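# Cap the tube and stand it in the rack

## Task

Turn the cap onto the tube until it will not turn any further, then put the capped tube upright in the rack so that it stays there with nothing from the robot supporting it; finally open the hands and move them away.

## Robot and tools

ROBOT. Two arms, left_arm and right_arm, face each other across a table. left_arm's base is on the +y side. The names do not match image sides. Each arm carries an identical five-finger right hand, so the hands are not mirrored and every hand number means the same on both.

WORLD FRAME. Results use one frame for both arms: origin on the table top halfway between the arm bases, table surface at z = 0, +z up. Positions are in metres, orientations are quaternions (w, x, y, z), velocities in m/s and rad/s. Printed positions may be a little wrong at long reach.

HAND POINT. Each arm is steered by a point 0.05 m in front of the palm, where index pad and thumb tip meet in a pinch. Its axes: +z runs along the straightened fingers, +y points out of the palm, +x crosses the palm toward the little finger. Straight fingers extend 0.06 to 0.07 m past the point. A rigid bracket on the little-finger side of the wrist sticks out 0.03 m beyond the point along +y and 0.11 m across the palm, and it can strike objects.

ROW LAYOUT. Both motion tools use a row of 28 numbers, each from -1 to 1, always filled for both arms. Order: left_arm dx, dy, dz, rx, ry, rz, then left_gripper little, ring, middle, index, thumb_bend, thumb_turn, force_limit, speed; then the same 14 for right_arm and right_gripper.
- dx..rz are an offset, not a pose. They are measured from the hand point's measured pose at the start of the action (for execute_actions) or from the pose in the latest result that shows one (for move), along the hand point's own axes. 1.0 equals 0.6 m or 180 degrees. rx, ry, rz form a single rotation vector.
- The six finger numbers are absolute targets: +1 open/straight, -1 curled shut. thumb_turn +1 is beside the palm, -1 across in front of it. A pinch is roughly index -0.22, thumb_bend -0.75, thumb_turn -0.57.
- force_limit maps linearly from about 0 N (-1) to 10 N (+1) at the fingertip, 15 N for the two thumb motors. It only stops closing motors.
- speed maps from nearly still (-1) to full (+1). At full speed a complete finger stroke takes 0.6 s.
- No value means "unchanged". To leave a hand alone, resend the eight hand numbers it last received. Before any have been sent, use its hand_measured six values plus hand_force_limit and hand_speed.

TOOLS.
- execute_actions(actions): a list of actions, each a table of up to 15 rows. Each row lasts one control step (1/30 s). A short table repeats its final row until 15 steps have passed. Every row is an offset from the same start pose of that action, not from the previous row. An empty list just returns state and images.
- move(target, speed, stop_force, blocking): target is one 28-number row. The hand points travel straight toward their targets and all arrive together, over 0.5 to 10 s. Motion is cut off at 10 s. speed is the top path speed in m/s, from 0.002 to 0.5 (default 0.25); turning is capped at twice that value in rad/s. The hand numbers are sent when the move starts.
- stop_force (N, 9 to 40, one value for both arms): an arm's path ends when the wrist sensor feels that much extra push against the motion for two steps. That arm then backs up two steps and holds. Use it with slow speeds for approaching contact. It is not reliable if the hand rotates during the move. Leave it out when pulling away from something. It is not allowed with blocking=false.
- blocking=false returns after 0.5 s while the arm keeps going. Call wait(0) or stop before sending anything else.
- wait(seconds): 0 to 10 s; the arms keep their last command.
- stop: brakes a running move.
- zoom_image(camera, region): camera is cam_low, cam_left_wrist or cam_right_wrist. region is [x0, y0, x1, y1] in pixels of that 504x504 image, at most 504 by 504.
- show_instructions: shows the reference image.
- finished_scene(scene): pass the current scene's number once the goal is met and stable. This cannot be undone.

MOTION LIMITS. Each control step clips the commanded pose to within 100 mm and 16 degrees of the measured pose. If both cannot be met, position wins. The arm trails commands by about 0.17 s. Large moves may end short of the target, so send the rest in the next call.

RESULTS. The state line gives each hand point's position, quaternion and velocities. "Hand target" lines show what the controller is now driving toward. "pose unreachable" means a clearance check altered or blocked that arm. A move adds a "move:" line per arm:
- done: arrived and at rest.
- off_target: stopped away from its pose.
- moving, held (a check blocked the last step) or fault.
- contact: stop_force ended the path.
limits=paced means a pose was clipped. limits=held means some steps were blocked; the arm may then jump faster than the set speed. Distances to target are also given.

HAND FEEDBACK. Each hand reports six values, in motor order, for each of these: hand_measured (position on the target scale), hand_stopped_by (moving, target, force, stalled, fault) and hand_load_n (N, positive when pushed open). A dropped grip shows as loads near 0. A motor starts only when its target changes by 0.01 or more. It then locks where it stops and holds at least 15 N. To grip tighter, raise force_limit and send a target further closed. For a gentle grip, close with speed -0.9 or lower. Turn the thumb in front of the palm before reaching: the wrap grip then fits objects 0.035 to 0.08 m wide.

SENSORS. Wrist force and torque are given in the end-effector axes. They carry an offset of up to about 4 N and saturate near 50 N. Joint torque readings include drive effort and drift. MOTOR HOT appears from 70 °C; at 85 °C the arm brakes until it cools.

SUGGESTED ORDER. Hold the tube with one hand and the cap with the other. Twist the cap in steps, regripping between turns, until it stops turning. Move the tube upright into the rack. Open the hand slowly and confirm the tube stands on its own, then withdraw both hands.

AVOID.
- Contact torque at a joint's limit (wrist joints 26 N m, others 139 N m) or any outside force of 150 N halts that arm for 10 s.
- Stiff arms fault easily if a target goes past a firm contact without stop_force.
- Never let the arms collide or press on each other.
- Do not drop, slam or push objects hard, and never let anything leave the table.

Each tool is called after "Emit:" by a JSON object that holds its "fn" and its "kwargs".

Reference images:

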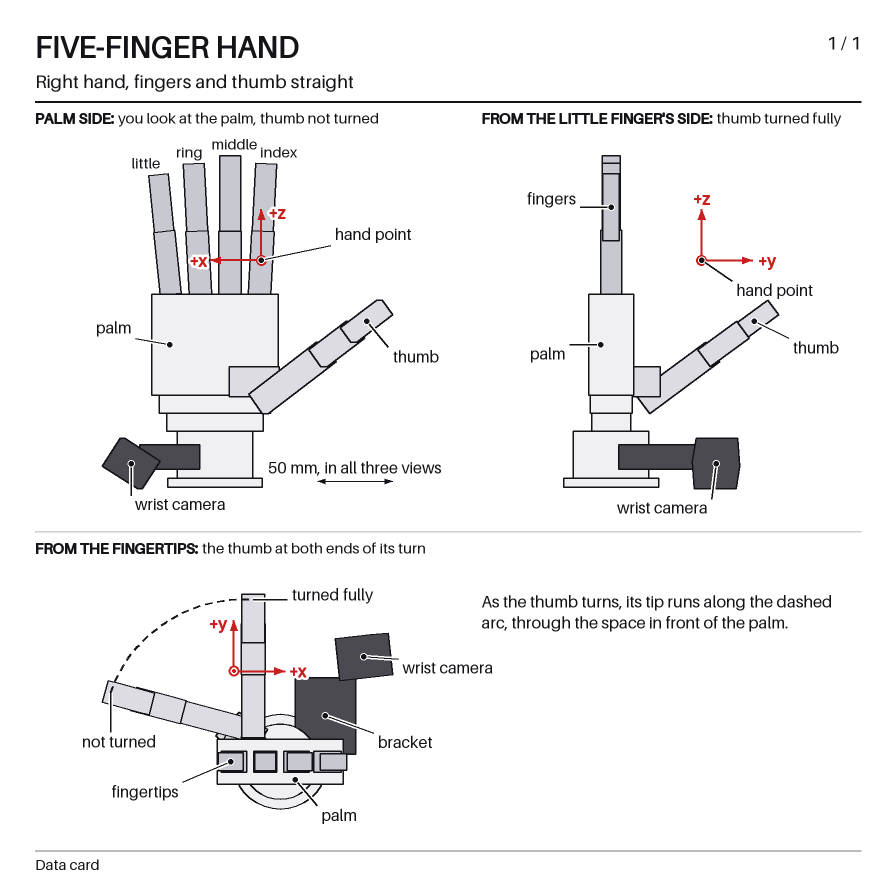

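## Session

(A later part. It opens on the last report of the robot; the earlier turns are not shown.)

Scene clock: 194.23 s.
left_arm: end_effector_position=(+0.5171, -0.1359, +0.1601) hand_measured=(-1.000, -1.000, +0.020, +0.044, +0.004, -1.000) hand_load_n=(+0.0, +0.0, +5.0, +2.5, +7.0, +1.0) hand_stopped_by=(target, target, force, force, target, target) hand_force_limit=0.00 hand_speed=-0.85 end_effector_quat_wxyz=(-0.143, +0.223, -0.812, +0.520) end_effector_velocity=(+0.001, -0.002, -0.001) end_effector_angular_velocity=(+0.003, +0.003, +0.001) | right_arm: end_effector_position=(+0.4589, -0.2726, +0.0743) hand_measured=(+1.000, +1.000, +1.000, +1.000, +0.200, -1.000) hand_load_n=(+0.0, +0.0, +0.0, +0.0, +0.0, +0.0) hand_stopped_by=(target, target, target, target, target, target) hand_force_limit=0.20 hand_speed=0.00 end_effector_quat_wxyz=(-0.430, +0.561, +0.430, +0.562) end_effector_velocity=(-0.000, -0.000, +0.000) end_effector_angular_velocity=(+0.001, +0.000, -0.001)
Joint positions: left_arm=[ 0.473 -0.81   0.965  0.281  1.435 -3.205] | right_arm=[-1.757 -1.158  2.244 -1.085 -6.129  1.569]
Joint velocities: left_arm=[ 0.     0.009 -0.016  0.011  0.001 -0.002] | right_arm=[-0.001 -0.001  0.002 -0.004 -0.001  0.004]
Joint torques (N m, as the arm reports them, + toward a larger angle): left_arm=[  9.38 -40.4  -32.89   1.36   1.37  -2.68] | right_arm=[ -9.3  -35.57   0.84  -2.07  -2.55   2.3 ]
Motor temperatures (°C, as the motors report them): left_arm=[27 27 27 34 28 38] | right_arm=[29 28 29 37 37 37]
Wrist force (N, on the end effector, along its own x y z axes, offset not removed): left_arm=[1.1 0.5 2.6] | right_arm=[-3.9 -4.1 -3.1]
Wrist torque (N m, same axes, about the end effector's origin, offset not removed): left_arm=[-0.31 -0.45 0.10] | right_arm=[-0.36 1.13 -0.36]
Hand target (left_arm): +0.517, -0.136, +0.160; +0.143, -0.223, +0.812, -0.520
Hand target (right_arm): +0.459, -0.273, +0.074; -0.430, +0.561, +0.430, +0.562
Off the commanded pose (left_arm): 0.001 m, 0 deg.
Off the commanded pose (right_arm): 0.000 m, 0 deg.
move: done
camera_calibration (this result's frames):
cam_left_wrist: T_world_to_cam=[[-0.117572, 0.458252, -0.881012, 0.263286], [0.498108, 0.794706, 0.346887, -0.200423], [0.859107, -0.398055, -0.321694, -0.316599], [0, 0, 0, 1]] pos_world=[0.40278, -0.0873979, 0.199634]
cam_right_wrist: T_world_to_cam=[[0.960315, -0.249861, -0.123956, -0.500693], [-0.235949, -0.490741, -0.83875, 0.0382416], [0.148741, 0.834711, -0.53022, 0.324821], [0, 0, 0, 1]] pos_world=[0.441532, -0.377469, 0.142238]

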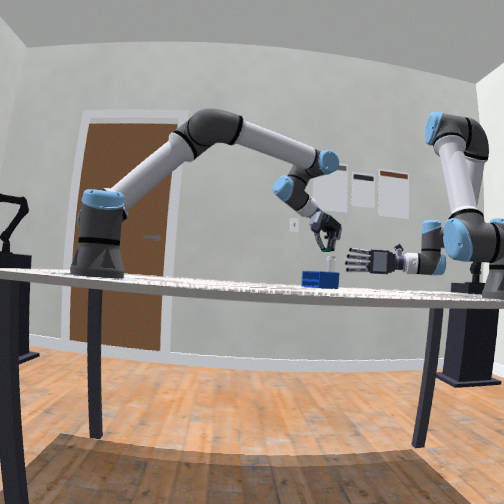

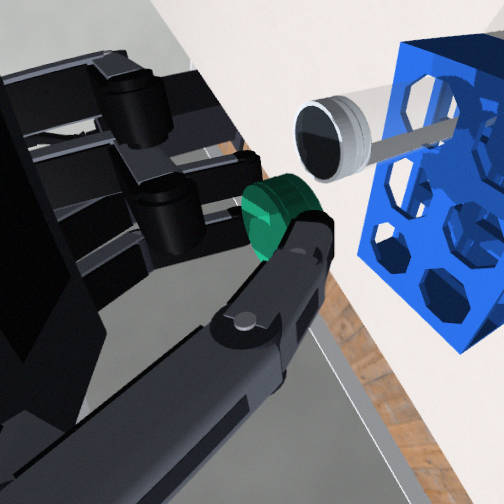

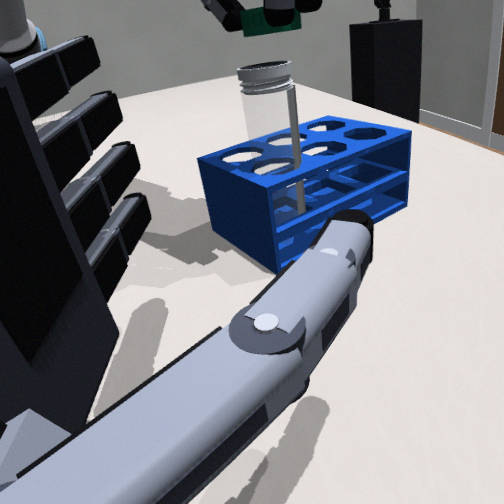

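Emit:
{"fn": "move", "kwargs": {"target": [0.0353,0.008,0.0225,0,0,0,-1,-1,-0.3,-0.3,0,-1,0,-0.85,0,0,0,0,0,0,-1,-1,-1,0.4,0.2,-1,0.2,0], "speed": 0.05}}

Emit:
{"fn": "zoom_image", "kwargs": {"camera": "cam_low", "region": [310,235,350,275]}}

Emit:
{"fn": "zoom_image", "kwargs": {"camera": "cam_right_wrist", "region": [190,0,340,150]}}

Scene clock: 196.03 s.
left_arm: end_effector_position=(+0.5041, -0.1555, +0.1500) hand_measured=(-1.000, -1.000, +0.020, +0.044, +0.004, -1.000) hand_load_n=(+0.0, +0.0, +5.0, +2.5, +7.0, +1.0) hand_stopped_by=(target, target, force, force, target, target) hand_force_limit=0.00 hand_speed=-0.85 end_effector_quat_wxyz=(-0.143, +0.223, -0.812, +0.520) end_effector_velocity=(+0.001, +0.000, -0.001) end_effector_angular_velocity=(+0.002, +0.000, +0.001) | right_arm: end_effector_position=(+0.4589, -0.2726, +0.0743) hand_measured=(-1.000, -1.000, -1.000, +0.400, +0.200, -1.000) hand_load_n=(+0.0, +0.0, +1.0, +0.0, +0.5, +0.0) hand_stopped_by=(target, target, target, target, target, target) hand_force_limit=0.20 hand_speed=0.00 end_effector_quat_wxyz=(-0.430, +0.561, +0.430, +0.562) end_effector_velocity=(+0.000, -0.000, +0.000) end_effector_angular_velocity=(+0.000, -0.000, -0.001)
Joint positions: left_arm=[ 0.444 -0.777  0.934  0.281  1.408 -3.218] | right_arm=[-1.757 -1.158  2.244 -1.085 -6.129  1.569]
Joint velocities: left_arm=[ 0.001  0.002 -0.    -0.    -0.     0.001] | right_arm=[ 0.    -0.001  0.    -0.001  0.001  0.001]
Joint torques (N m, as the arm reports them, + toward a larger angle): left_arm=[ -9.51 -40.54 -32.64   1.71  -1.81  -2.77] | right_arm=[  9.1  -21.8  -21.4    1.7    2.82  -2.49]
Motor temperatures (°C, as the motors report them): left_arm=[27 27 27 34 28 38] | right_arm=[29 28 29 37 37 37]
Wrist force (N, on the end effector, along its own x y z axes, offset not removed): left_arm=[1.2 -1.1 0.8] | right_arm=[0.3 -0.2 -5.5]
Wrist torque (N m, same axes, about the end effector's origin, offset not removed): left_arm=[-0.35 -0.36 0.06] | right_arm=[0.58 0.43 0.19]
Hand target (left_arm): +0.504, -0.155, +0.150; +0.143, -0.223, +0.812, -0.520
Hand target (right_arm): +0.459, -0.273, +0.074; -0.430, +0.561, +0.430, +0.562
Off the commanded pose (left_arm): 0.000 m, 0 deg.
Off the commanded pose (right_arm): 0.000 m, 0 deg.
move: done
camera_calibration (this result's frames):
cam_left_wrist: T_world_to_cam=[[-0.117692, 0.458222, -0.881012, 0.261917], [0.498154, 0.794718, 0.346793, -0.174874], [0.859064, -0.398065, -0.321797, -0.31647], [0, 0, 0, 1]] pos_world=[0.389808, -0.107016, 0.189558]
cam_right_wrist: T_world_to_cam=[[0.960321, -0.249861, -0.123903, -0.500702], [-0.235903, -0.490746, -0.83876, 0.0382415], [0.148769, 0.834708, -0.530217, 0.32482], [0, 0, 0, 1]] pos_world=[0.441533, -0.377469, 0.142262]

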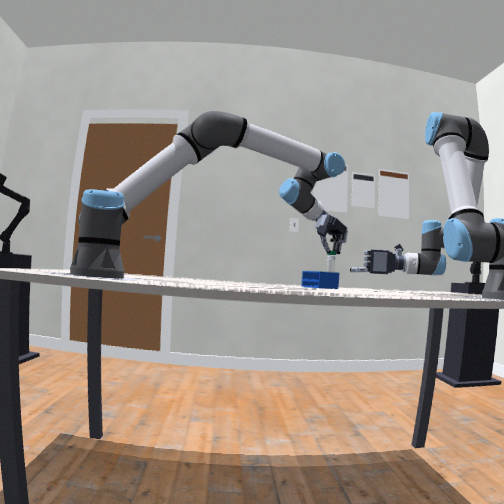

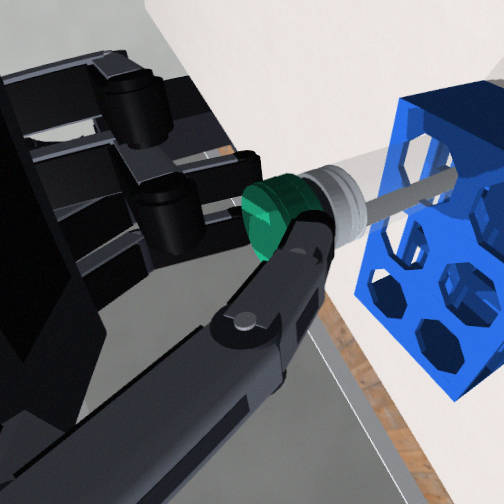

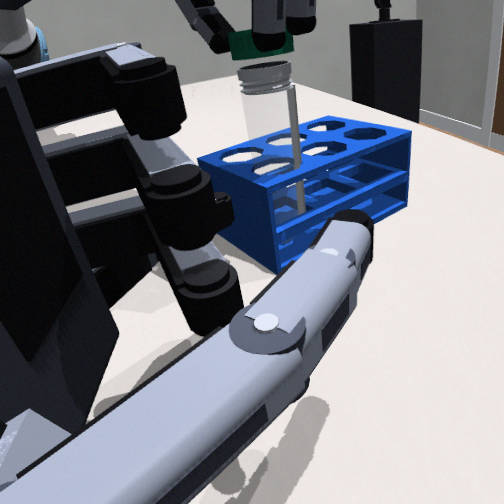

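Region (310, 235, 350, 275) of cam_low's 504x504 image, scaled by 12.600, with more detail than that image has.

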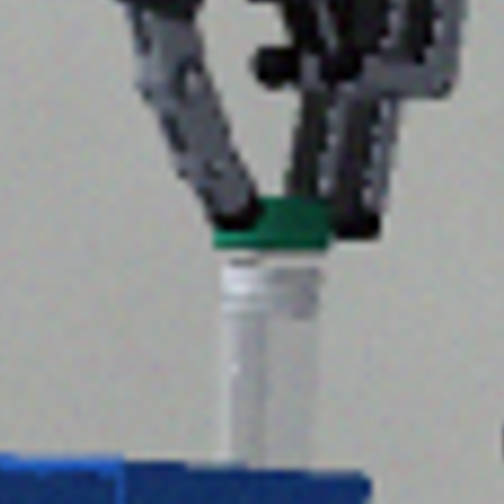

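Region (190, 0, 340, 150) of cam_right_wrist's 504x504 image, scaled by 3.360, with more detail than that image has.

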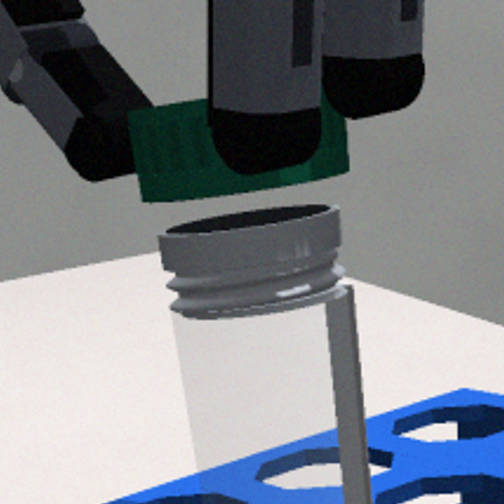

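Emit:
{"fn": "move", "kwargs": {"target": [0,0.027,0.0125,0,0,0,-1,-1,-0.3,-0.3,0,-1,0,-0.85,0,0,0,0,0,0,-1,-1,-1,0.4,0.2,-1,0.2,0], "speed": 0.008, "stop_force": 9}}

Emit:
{"fn": "zoom_image", "kwargs": {"camera": "cam_right_wrist", "region": [190,0,340,150]}}

Emit:
{"fn": "zoom_image", "kwargs": {"camera": "cam_low", "region": [310,235,350,275]}}

Scene clock: 198.80 s.
left_arm: end_effector_position=(+0.5041, -0.1554, +0.1332) hand_measured=(-1.000, -1.000, +0.020, +0.044, +0.004, -1.000) hand_load_n=(+0.0, +0.0, +4.0, +4.0, +4.5, +0.5) hand_stopped_by=(target, target, force, force, target, target) hand_force_limit=0.00 hand_speed=-0.85 end_effector_quat_wxyz=(-0.143, +0.223, -0.812, +0.520) end_effector_velocity=(+0.000, +0.000, +0.004) end_effector_angular_velocity=(+0.000, +0.000, +0.000) | right_arm: end_effector_position=(+0.4589, -0.2726, +0.0743) hand_measured=(-1.000, -1.000, -1.000, +0.400, +0.200, -1.000) hand_load_n=(+0.0, +0.0, +1.0, +0.0, +0.5, +0.0) hand_stopped_by=(target, target, target, target, target, target) hand_force_limit=0.20 hand_speed=0.00 end_effector_quat_wxyz=(-0.430, +0.561, +0.430, +0.562) end_effector_velocity=(-0.000, +0.000, -0.001) end_effector_angular_velocity=(+0.000, +0.002, +0.001)
Joint positions: left_arm=[ 0.444 -0.769  0.962  0.245  1.408 -3.218] | right_arm=[-1.757 -1.158  2.244 -1.085 -6.129  1.569]
Joint velocities: left_arm=[ 0.    -0.002 -0.006  0.008  0.    -0.   ] | right_arm=[ 0.     0.001 -0.     0.001 -0.001 -0.   ]
Joint torques (N m, as the arm reports them, + toward a larger angle): left_arm=[  1.35 -58.65 -29.03   2.36   0.59  -1.95] | right_arm=[  8.96 -18.77 -21.17   1.51   2.74  -2.4 ]
Motor temperatures (°C, as the motors report them): left_arm=[27 27 27 34 28 38] | right_arm=[29 28 29 37 37 37]
Wrist force (N, on the end effector, along its own x y z axes, offset not removed): left_arm=[1.8 -5.9 -0.3] | right_arm=[-1.0 -2.0 -0.7]
Wrist torque (N m, same axes, about the end effector's origin, offset not removed): left_arm=[-0.47 -0.48 0.03] | right_arm=[-0.23 0.63 -0.27]
Hand target (left_arm): +0.504, -0.156, +0.134; +0.143, -0.223, +0.812, -0.520
Hand target (right_arm): +0.459, -0.273, +0.074; -0.430, +0.561, +0.430, +0.562
Off the commanded pose (left_arm): 0.001 m, 0 deg.
Off the commanded pose (right_arm): 0.000 m, 0 deg.
move: contact (left_arm)
camera_calibration (this result's frames):
cam_left_wrist: T_world_to_cam=[[-0.117876, 0.458709, -0.880734, 0.247142], [0.498226, 0.794527, 0.347128, -0.169192], [0.858997, -0.397886, -0.322196, -0.321715], [0, 0, 0, 1]] pos_world=[0.38978, -0.106944, 0.172742]
cam_right_wrist: T_world_to_cam=[[0.960321, -0.249862, -0.123903, -0.500702], [-0.235903, -0.490746, -0.83876, 0.0382415], [0.148769, 0.834708, -0.530217, 0.32482], [0, 0, 0, 1]] pos_world=[0.441533, -0.377469, 0.142262]

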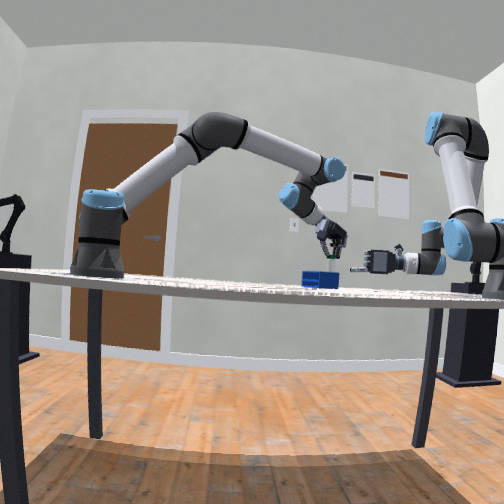

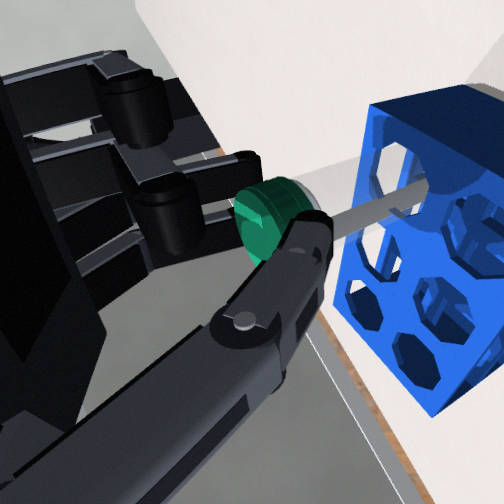

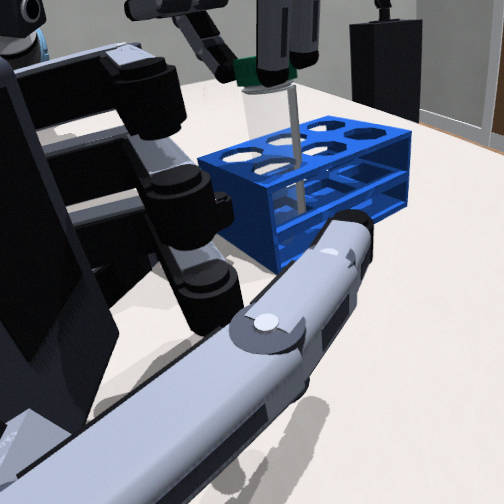

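Region (190, 0, 340, 150) of cam_right_wrist's 504x504 image, scaled by 3.360, with more detail than that image has.

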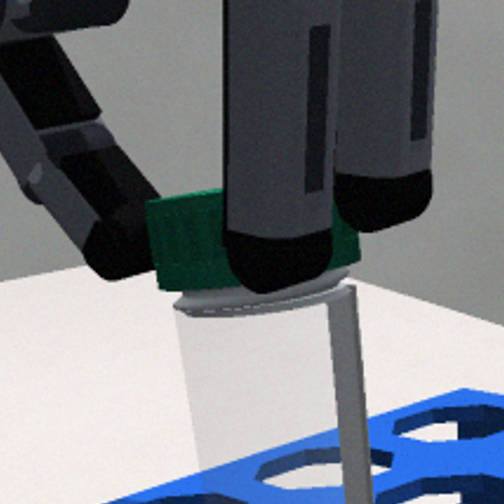

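Region (310, 235, 350, 275) of cam_low's 504x504 image, scaled by 12.600, with more detail than that image has.

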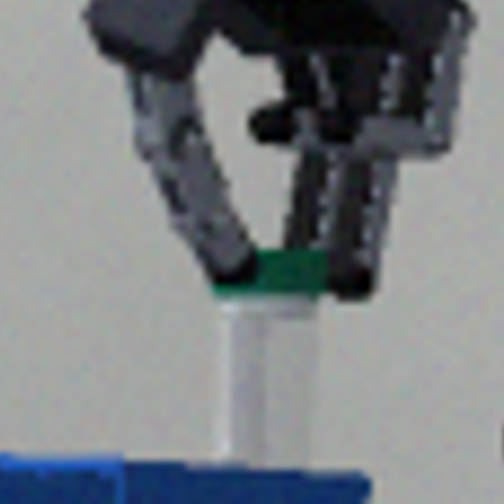

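Emit:
{"fn": "move", "kwargs": {"target": [0,-0.0037,0.0092,0,0.151,0.07,-1,-1,-0.3,-0.3,0,-1,0,-0.85,0,0,0,0,0,0,-1,-1,-1,0.4,0.2,-1,0.2,0], "speed": 0.1}}

Emit:
{"fn": "zoom_image", "kwargs": {"camera": "cam_right_wrist", "region": [190,0,340,150]}}

Scene clock: 202.10 s.
left_arm: end_effector_position=(+0.5072, -0.1602, +0.1330) hand_measured=(-1.000, -1.000, +0.020, +0.044, +0.004, -1.000) hand_load_n=(+0.0, +0.0, +4.0, +3.5, +4.5, -1.0) hand_stopped_by=(target, target, force, force, target, target) hand_force_limit=0.00 hand_speed=-0.85 end_effector_quat_wxyz=(-0.004, +0.006, -0.842, +0.539) end_effector_velocity=(+0.000, -0.000, -0.001) end_effector_angular_velocity=(+0.003, +0.001, -0.013) | right_arm: end_effector_position=(+0.4589, -0.2726, +0.0743) hand_measured=(-1.000, -1.000, -1.000, +0.400, +0.200, -1.000) hand_load_n=(+0.0, +0.0, +1.0, +0.0, +0.5, +0.0) hand_stopped_by=(target, target, target, target, target, target) hand_force_limit=0.20 hand_speed=0.00 end_effector_quat_wxyz=(-0.430, +0.561, +0.430, +0.562) end_effector_velocity=(-0.000, +0.000, +0.000) end_effector_angular_velocity=(+0.000, +0.000, +0.001)
Joint positions: left_arm=[ 0.604 -0.67   0.787  0.368  2.023 -2.915] | right_arm=[-1.757 -1.158  2.244 -1.085 -6.129  1.569]
Joint velocities: left_arm=[ 0.003  0.01  -0.017  0.015  0.014  0.009] | right_arm=[ 0.    -0.001  0.     0.    -0.001  0.001]
Joint torques (N m, as the arm reports them, + toward a larger angle): left_arm=[ 10.73 -36.03 -30.56   2.5    1.49   2.68] | right_arm=[  8.48 -18.26 -21.33   1.51   2.77  -2.41]
Motor temperatures (°C, as the motors report them): left_arm=[27 27 27 34 28 38] | right_arm=[29 28 29 37 37 37]
Wrist force (N, on the end effector, along its own x y z axes, offset not removed): left_arm=[2.2 -9.9 -4.5] | right_arm=[-1.0 -0.1 1.1]
Wrist torque (N m, same axes, about the end effector's origin, offset not removed): left_arm=[-0.66 -0.26 -0.11] | right_arm=[0.31 0.24 0.19]
Hand target (left_arm): +0.507, -0.160, +0.133; +0.004, -0.005, +0.842, -0.539
Hand target (right_arm): +0.459, -0.273, +0.074; -0.430, +0.561, +0.430, +0.562
Off the commanded pose (left_arm): 0.000 m, 0 deg.
Off the commanded pose (right_arm): 0.000 m, 0 deg.
move: done
camera_calibration (this result's frames):
cam_left_wrist: T_world_to_cam=[[0.127838, 0.456887, -0.880291, 0.124571], [0.827219, 0.440529, 0.348773, -0.390615], [0.547143, -0.77278, -0.321629, -0.228297], [0, 0, 0, 1]] pos_world=[0.432111, -0.0612613, 0.172468]
cam_right_wrist: T_world_to_cam=[[0.960321, -0.249862, -0.123903, -0.500702], [-0.235904, -0.490746, -0.83876, 0.0382415], [0.148769, 0.834708, -0.530217, 0.32482], [0, 0, 0, 1]] pos_world=[0.441533, -0.377469, 0.142262]

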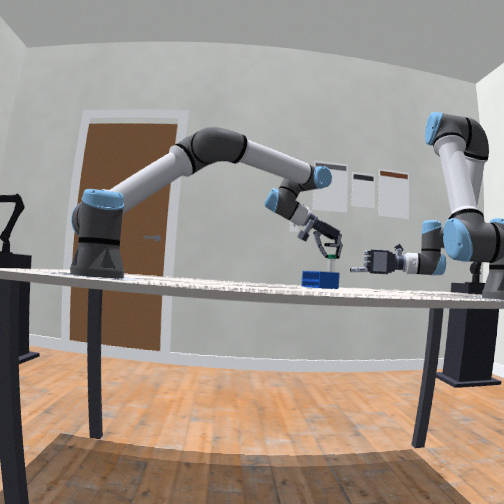

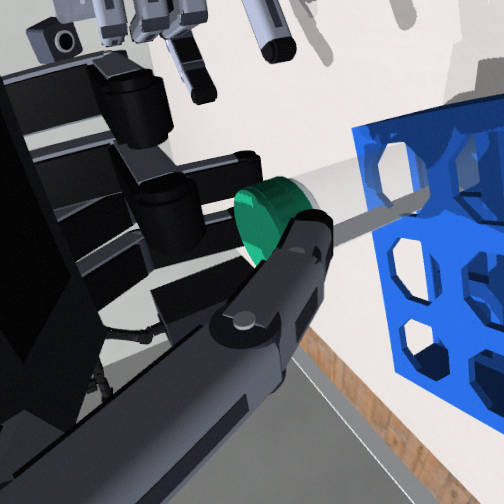

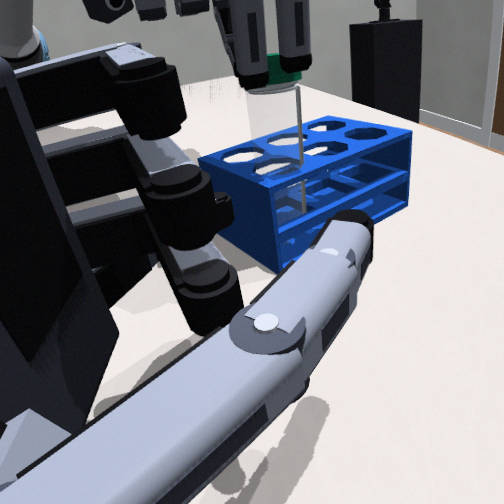

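Region (190, 0, 340, 150) of cam_right_wrist's 504x504 image, scaled by 3.360, with more detail than that image has.

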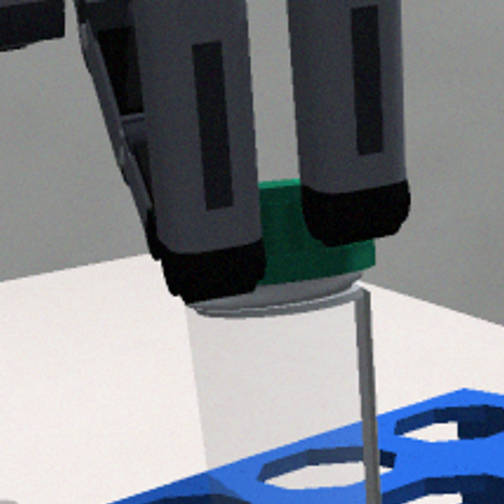

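Emit:
{"fn": "move", "kwargs": {"target": [0.004,-0.0006,-0.0003,0,0,0,-1,-1,-0.3,-0.3,0,-1,0,-0.85,0.007,0,0.1,0,0,-0.11,-1,-1,-1,0.9,0.2,-1,0.2,0], "speed": 0.1}}

Emit:
{"fn": "move", "kwargs": {"target": [0,0,0,0,0,0,-1,-1,-0.3,-0.3,0,-1,0,-0.85,0,0,0.07,0,0,0,-1,-1,-1,0.9,0.2,-1,0.2,0], "speed": 0.04, "stop_force": 9}}

Emit:
{"fn": "zoom_image", "kwargs": {"camera": "cam_low", "region": [290,215,380,295]}}

Scene clock: 204.70 s.
left_arm: end_effector_position=(+0.5048, -0.1602, +0.1334) hand_measured=(-1.000, -1.000, +0.020, +0.044, +0.004, -1.000) hand_load_n=(+0.0, +0.0, +3.5, +3.5, +5.5, +0.5) hand_stopped_by=(target, target, force, force, target, target) hand_force_limit=0.00 hand_speed=-0.85 end_effector_quat_wxyz=(-0.004, +0.006, -0.842, +0.539) end_effector_velocity=(-0.000, -0.000, -0.001) end_effector_angular_velocity=(+0.001, +0.001, -0.000) | right_arm: end_effector_position=(+0.4745, -0.2148, +0.0785) hand_measured=(-1.000, -1.000, -1.000, +0.900, +0.200, -1.000) hand_load_n=(+0.0, +0.0, +1.0, +0.0, +0.5, +0.0) hand_stopped_by=(target, target, target, target, target, target) hand_force_limit=0.20 hand_speed=0.00 end_effector_quat_wxyz=(-0.327, +0.479, +0.520, +0.627) end_effector_velocity=(+0.001, +0.002, +0.000) end_effector_angular_velocity=(-0.005, -0.010, -0.000)
Joint positions: left_arm=[ 0.6   -0.676  0.796  0.363  2.02  -2.916] | right_arm=[-1.594 -1.072  2.169 -1.099 -5.966  1.227]
Joint velocities: left_arm=[-0.001  0.001  0.001 -0.    -0.    -0.   ] | right_arm=[ 0.005  0.003 -0.006  0.011  0.005 -0.018]
Joint torques (N m, as the arm reports them, + toward a larger angle): left_arm=[ -9.17 -64.34 -10.96  -2.13  -1.33  -2.52] | right_arm=[  8.4  -19.86 -20.97   1.52   2.84  -2.17]
Motor temperatures (°C, as the motors report them): left_arm=[27 27 27 34 28 38] | right_arm=[29 28 29 37 37 37]
Wrist force (N, on the end effector, along its own x y z axes, offset not removed): left_arm=[1.1 -1.9 -0.5] | right_arm=[3.7 0.4 1.7]
Wrist torque (N m, same axes, about the end effector's origin, offset not removed): left_arm=[-0.39 -0.33 -0.02] | right_arm=[0.11 -0.26 0.26]
Hand target (left_arm): +0.505, -0.160, +0.133; +0.004, -0.006, +0.842, -0.539
Hand target (right_arm): +0.475, -0.215, +0.079; -0.327, +0.479, +0.520, +0.627
Off the commanded pose (left_arm): 0.000 m, 0 deg.
Off the commanded pose (right_arm): 0.000 m, 0 deg.
move: done
camera_calibration (this result's frames):
cam_left_wrist: T_world_to_cam=[[0.127825, 0.456891, -0.88029, 0.125242], [0.827227, 0.440523, 0.348761, -0.388763], [0.547134, -0.772781, -0.321643, -0.226876], [0, 0, 0, 1]] pos_world=[0.429718, -0.0612888, 0.172862]
cam_right_wrist: T_world_to_cam=[[0.944448, -0.245611, 0.218385, -0.519121], [0.043294, -0.565708, -0.823468, -0.0759498], [0.325795, 0.787178, -0.523649, 0.181806], [0, 0, 0, 1]] pos_world=[0.43434, -0.313581, 0.146028]

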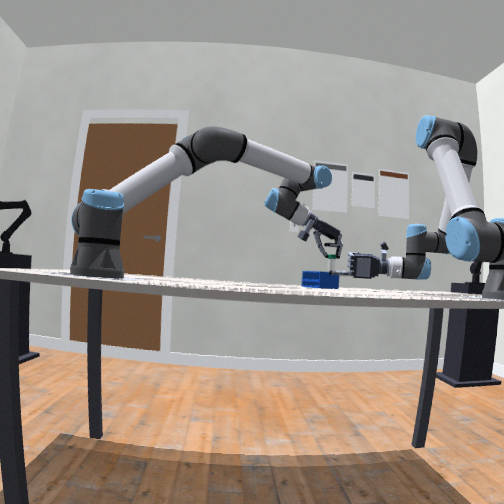

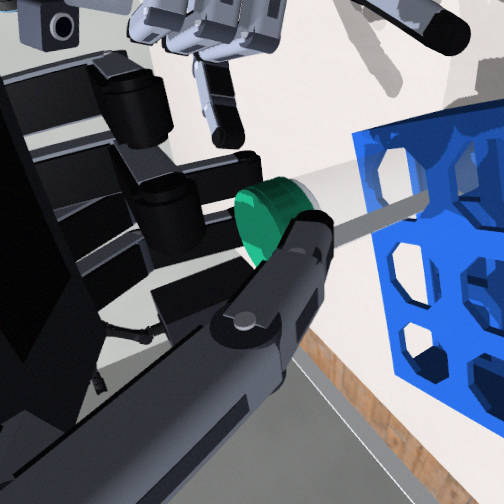

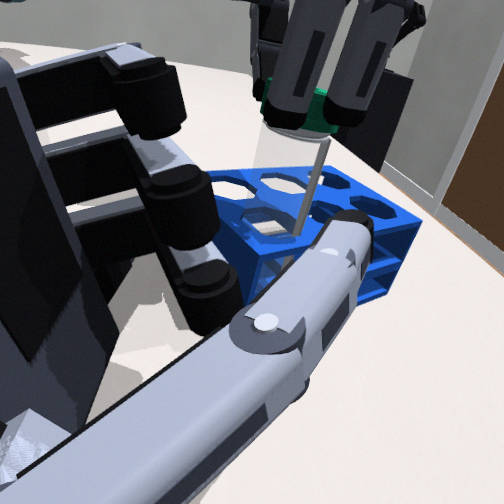

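Scene clock: 206.13 s.
left_arm: end_effector_position=(+0.5048, -0.1602, +0.1334) hand_measured=(-1.000, -1.000, +0.020, +0.044, +0.004, -1.000) hand_load_n=(+0.0, +0.0, +3.5, +3.5, +5.5, +1.0) hand_stopped_by=(target, target, force, force, target, target) hand_force_limit=0.00 hand_speed=-0.85 end_effector_quat_wxyz=(-0.004, +0.006, -0.842, +0.539) end_effector_velocity=(+0.000, +0.000, +0.000) end_effector_angular_velocity=(-0.000, -0.000, +0.000) | right_arm: end_effector_position=(+0.4854, -0.1744, +0.0786) hand_measured=(-1.000, -1.000, -1.000, +0.900, +0.200, -1.000) hand_load_n=(+0.0, +0.0, +1.0, +0.0, +0.5, +0.0) hand_stopped_by=(target, target, target, target, target, target) hand_force_limit=0.20 hand_speed=0.00 end_effector_quat_wxyz=(-0.327, +0.479, +0.520, +0.627) end_effector_velocity=(+0.000, +0.002, -0.001) end_effector_angular_velocity=(+0.000, +0.002, +0.000)
Joint positions: left_arm=[ 0.6   -0.676  0.796  0.363  2.02  -2.916] | right_arm=[-1.496 -1.035  2.091 -1.057 -5.867  1.227]
Joint velocities: left_arm=[ 0. -0. -0. -0. -0.  0.] | right_arm=[ 0.004  0.003 -0.004  0.003  0.004  0.001]
Joint torques (N m, as the arm reports them, + toward a larger angle): left_arm=[ -9.25 -61.5  -15.57  -0.68  -1.14  -2.32] | right_arm=[  8.96 -23.11 -22.02   1.21   2.8   -2.5 ]
Motor temperatures (°C, as the motors report them): left_arm=[27 27 27 34 28 38] | right_arm=[29 28 29 37 37 37]
Wrist force (N, on the end effector, along its own x y z axes, offset not removed): left_arm=[0.5 -2.7 0.0] | right_arm=[2.5 -3.6 -3.8]
Wrist torque (N m, same axes, about the end effector's origin, offset not removed): left_arm=[-0.52 -0.35 -0.03] | right_arm=[-0.04 -0.12 0.10]
Hand target (left_arm): +0.505, -0.160, +0.133; +0.004, -0.006, +0.842, -0.539
Hand target (right_arm): +0.485, -0.174, +0.079; -0.327, +0.479, +0.520, +0.627
Off the commanded pose (left_arm): 0.000 m, 0 deg.
Off the commanded pose (right_arm): 0.000 m, 0 deg.
move: done
camera_calibration (this result's frames):
cam_left_wrist: T_world_to_cam=[[0.127825, 0.456889, -0.880291, 0.125244], [0.827226, 0.440525, 0.348761, -0.38876], [0.547136, -0.772781, -0.321641, -0.226875], [0, 0, 0, 1]] pos_world=[0.429714, -0.0612891, 0.172863]
cam_right_wrist: T_world_to_cam=[[0.944454, -0.245633, 0.218335, -0.519505], [0.043298, -0.565562, -0.823568, -0.0535131], [0.325778, 0.787276, -0.523512, 0.146498], [0, 0, 0, 1]] pos_world=[0.44524, -0.273207, 0.146048]

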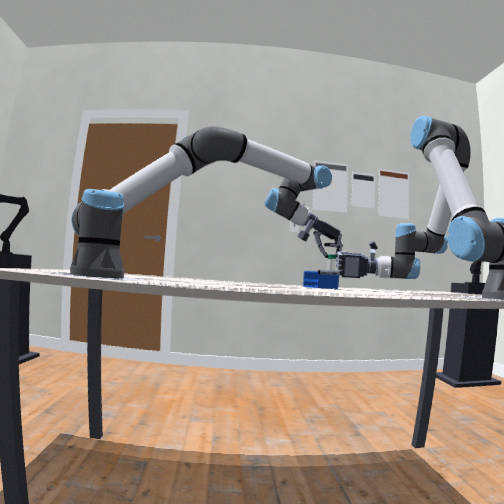

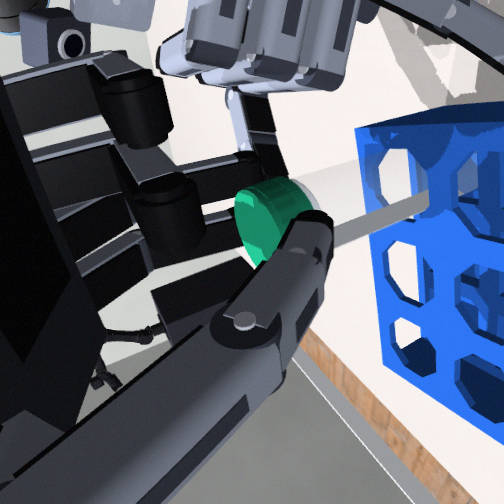

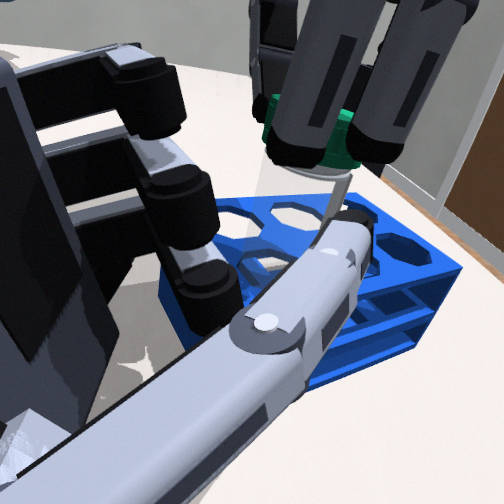

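Region (290, 215, 380, 295) of cam_low's 504x504 image, scaled by 5.600, with more detail than that image has.

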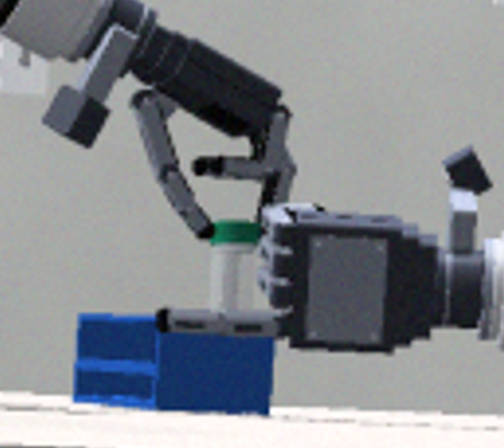

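Emit:
{"fn": "move", "kwargs": {"target": [0,0,0,0,0,0,-1,-1,-0.3,-0.3,0,-1,0,-0.85,0,0,0,0,0,0.065,-1,-1,-1,0.9,0.2,-1,0.2,0], "speed": 0.1}}

Emit:
{"fn": "move", "kwargs": {"target": [0,0,0,0,0,0,-1,-1,-0.3,-0.3,0,-1,0,-0.85,-0.003,0,0.03,0,0,0,-1,-1,-1,0.3,0.2,-1,0.2,-0.8], "speed": 0.03, "stop_force": 9}}

Emit:
{"fn": "zoom_image", "kwargs": {"camera": "cam_low", "region": [290,215,380,295]}}

Scene clock: 207.77 s.
left_arm: end_effector_position=(+0.5048, -0.1602, +0.1334) hand_measured=(-1.000, -1.000, +0.020, +0.044, +0.004, -1.000) hand_load_n=(+0.0, +0.0, +3.5, +3.5, +5.5, +1.0) hand_stopped_by=(target, target, force, force, target, target) hand_force_limit=0.00 hand_speed=-0.85 end_effector_quat_wxyz=(-0.004, +0.006, -0.842, +0.539) end_effector_velocity=(-0.000, -0.000, +0.001) end_effector_angular_velocity=(-0.001, -0.001, -0.000) | right_arm: end_effector_position=(+0.4854, -0.1744, +0.0785) hand_measured=(-1.000, -1.000, -1.000, +0.900, +0.200, -1.000) hand_load_n=(+0.0, +0.0, +1.0, +0.0, +0.5, +0.0) hand_stopped_by=(target, target, target, target, target, target) hand_force_limit=0.20 hand_speed=0.00 end_effector_quat_wxyz=(-0.389, +0.530, +0.468, +0.591) end_effector_velocity=(+0.000, +0.000, +0.001) end_effector_angular_velocity=(+0.005, +0.009, +0.001)
Joint positions: left_arm=[ 0.6   -0.676  0.796  0.363  2.02  -2.916] | right_arm=[-1.499 -1.063  2.081 -1.018 -5.87   1.43 ]
Joint velocities: left_arm=[-0.    -0.001 -0.    -0.     0.     0.   ] | right_arm=[-0.001 -0.002  0.    -0.004 -0.002  0.015]
Joint torques (N m, as the arm reports them, + toward a larger angle): left_arm=[ -8.23 -60.12 -16.38  -0.36  -0.99  -2.43] | right_arm=[ -9.49 -40.79 -22.55  -2.25  -2.57   2.28]
Motor temperatures (°C, as the motors report them): left_arm=[27 27 27 34 28 38] | right_arm=[29 28 29 37 37 37]
Wrist force (N, on the end effector, along its own x y z axes, offset not removed): left_arm=[0.0 -2.5 1.1] | right_arm=[-0.9 0.4 -2.7]
Wrist torque (N m, same axes, about the end effector's origin, offset not removed): left_arm=[-0.60 -0.30 -0.09] | right_arm=[0.24 0.37 0.12]
Hand target (left_arm): +0.505, -0.160, +0.133; +0.004, -0.006, +0.842, -0.539
Hand target (right_arm): +0.485, -0.174, +0.079; -0.389, +0.530, +0.468, +0.590
Off the commanded pose (left_arm): 0.000 m, 0 deg.
Off the commanded pose (right_arm): 0.000 m, 0 deg.
move: done
camera_calibration (this result's frames):
cam_left_wrist: T_world_to_cam=[[0.127825, 0.456889, -0.880292, 0.125244], [0.827226, 0.440525, 0.348761, -0.38876], [0.547136, -0.77278, -0.321641, -0.226875], [0, 0, 0, 1]] pos_world=[0.429715, -0.061289, 0.172863]
cam_right_wrist: T_world_to_cam=[[0.967642, -0.251764, 0.0168449, -0.515997], [-0.120952, -0.521389, -0.844704, 0.0355346], [0.221449, 0.815334, -0.534969, 0.202909], [0, 0, 0, 1]] pos_world=[0.458664, -0.27682, 0.147258]

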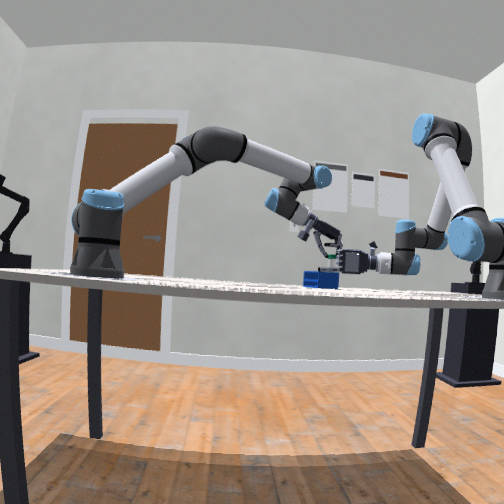

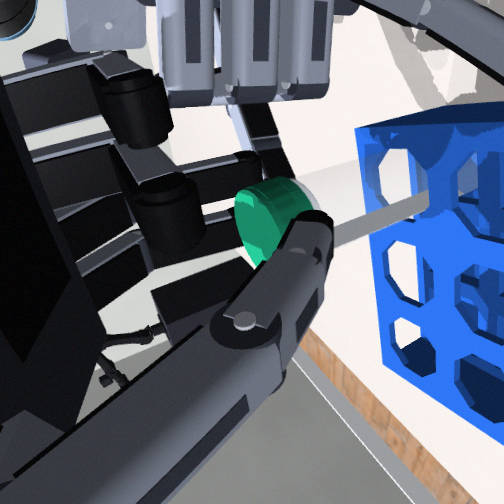

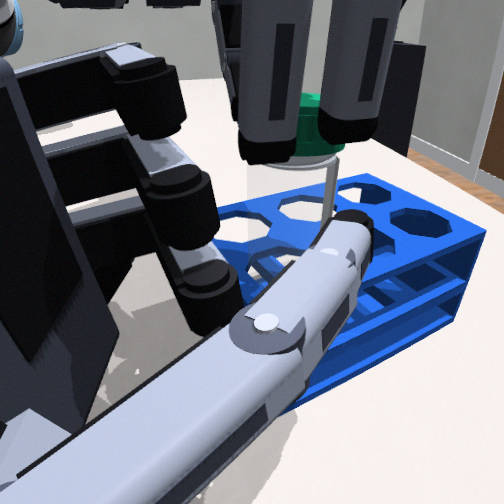

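Scene clock: 209.83 s.
left_arm: end_effector_position=(+0.5048, -0.1602, +0.1334) hand_measured=(-1.000, -1.000, +0.020, +0.044, +0.004, -1.000) hand_load_n=(+0.0, +0.0, +3.5, +3.5, +5.5, +1.0) hand_stopped_by=(target, target, force, force, target, target) hand_force_limit=0.00 hand_speed=-0.85 end_effector_quat_wxyz=(-0.004, +0.006, -0.842, +0.539) end_effector_velocity=(-0.001, -0.000, -0.000) end_effector_angular_velocity=(+0.000, -0.000, -0.001) | right_arm: end_effector_position=(+0.4903, -0.1571, +0.0768) hand_measured=(-1.000, -1.000, -1.000, +0.300, +0.200, -1.000) hand_load_n=(+0.0, +0.0, +1.0, +0.0, +0.5, +0.0) hand_stopped_by=(target, target, target, target, target, target) hand_force_limit=0.20 hand_speed=-0.80 end_effector_quat_wxyz=(-0.389, +0.530, +0.468, +0.591) end_effector_velocity=(-0.000, +0.000, -0.000) end_effector_angular_velocity=(+0.000, +0.003, +0.001)
Joint positions: left_arm=[ 0.6   -0.676  0.796  0.363  2.02  -2.916] | right_arm=[-1.46  -1.041  2.044 -1.004 -5.832  1.43 ]
Joint velocities: left_arm=[-0.001  0.    -0.     0.     0.     0.001] | right_arm=[ 0.    -0.    -0.     0.001 -0.001  0.002]
Joint torques (N m, as the arm reports them, + toward a larger angle): left_arm=[ -9.27 -60.46 -17.33  -0.45  -0.97  -2.51] | right_arm=[  8.95 -23.01 -23.89   1.05   2.93  -2.35]
Motor temperatures (°C, as the motors report them): left_arm=[27 27 27 34 28 38] | right_arm=[29 28 29 37 37 37]
Wrist force (N, on the end effector, along its own x y z axes, offset not removed): left_arm=[0.2 -1.4 1.0] | right_arm=[-0.2 0.0 -2.1]
Wrist torque (N m, same axes, about the end effector's origin, offset not removed): left_arm=[-0.44 -0.27 0.02] | right_arm=[0.30 0.53 0.06]
Hand target (left_arm): +0.505, -0.160, +0.133; +0.004, -0.006, +0.842, -0.539
Hand target (right_arm): +0.490, -0.157, +0.077; -0.389, +0.530, +0.468, +0.591
Off the commanded pose (left_arm): 0.000 m, 0 deg.
Off the commanded pose (right_arm): 0.000 m, 0 deg.
move: done
camera_calibration (this result's frames):
cam_left_wrist: T_world_to_cam=[[0.127825, 0.456889, -0.880292, 0.125244], [0.827226, 0.440525, 0.348761, -0.38876], [0.547136, -0.772781, -0.321641, -0.226875], [0, 0, 0, 1]] pos_world=[0.429715, -0.061289, 0.172863]
cam_right_wrist: T_world_to_cam=[[0.967642, -0.251764, 0.0168232, -0.516383], [-0.120959, -0.521345, -0.84473, 0.0436754], [0.221444, 0.815361, -0.534928, 0.186748], [0, 0, 0, 1]] pos_world=[0.463603, -0.259504, 0.145478]

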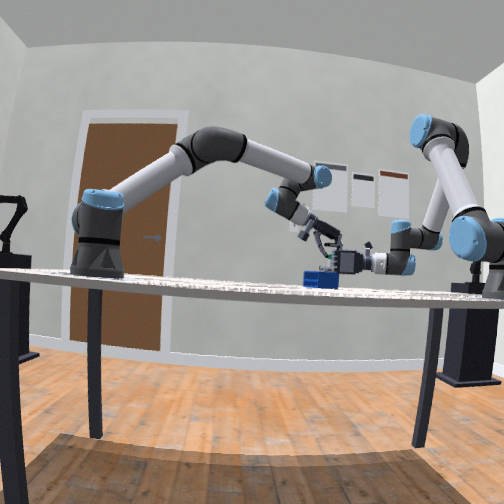

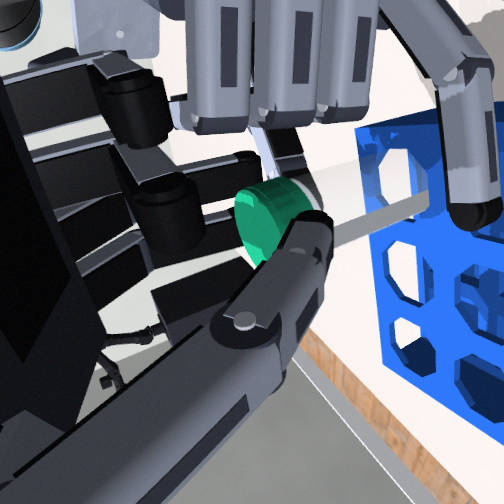

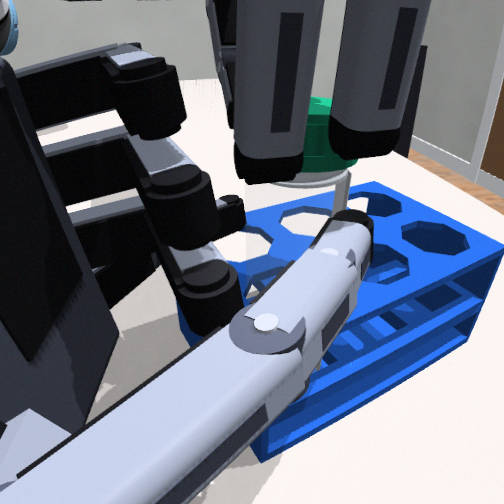

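Region (290, 215, 380, 295) of cam_low's 504x504 image, scaled by 5.600, with more detail than that image has.

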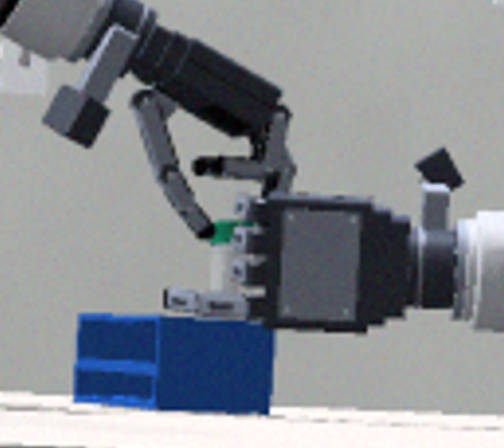

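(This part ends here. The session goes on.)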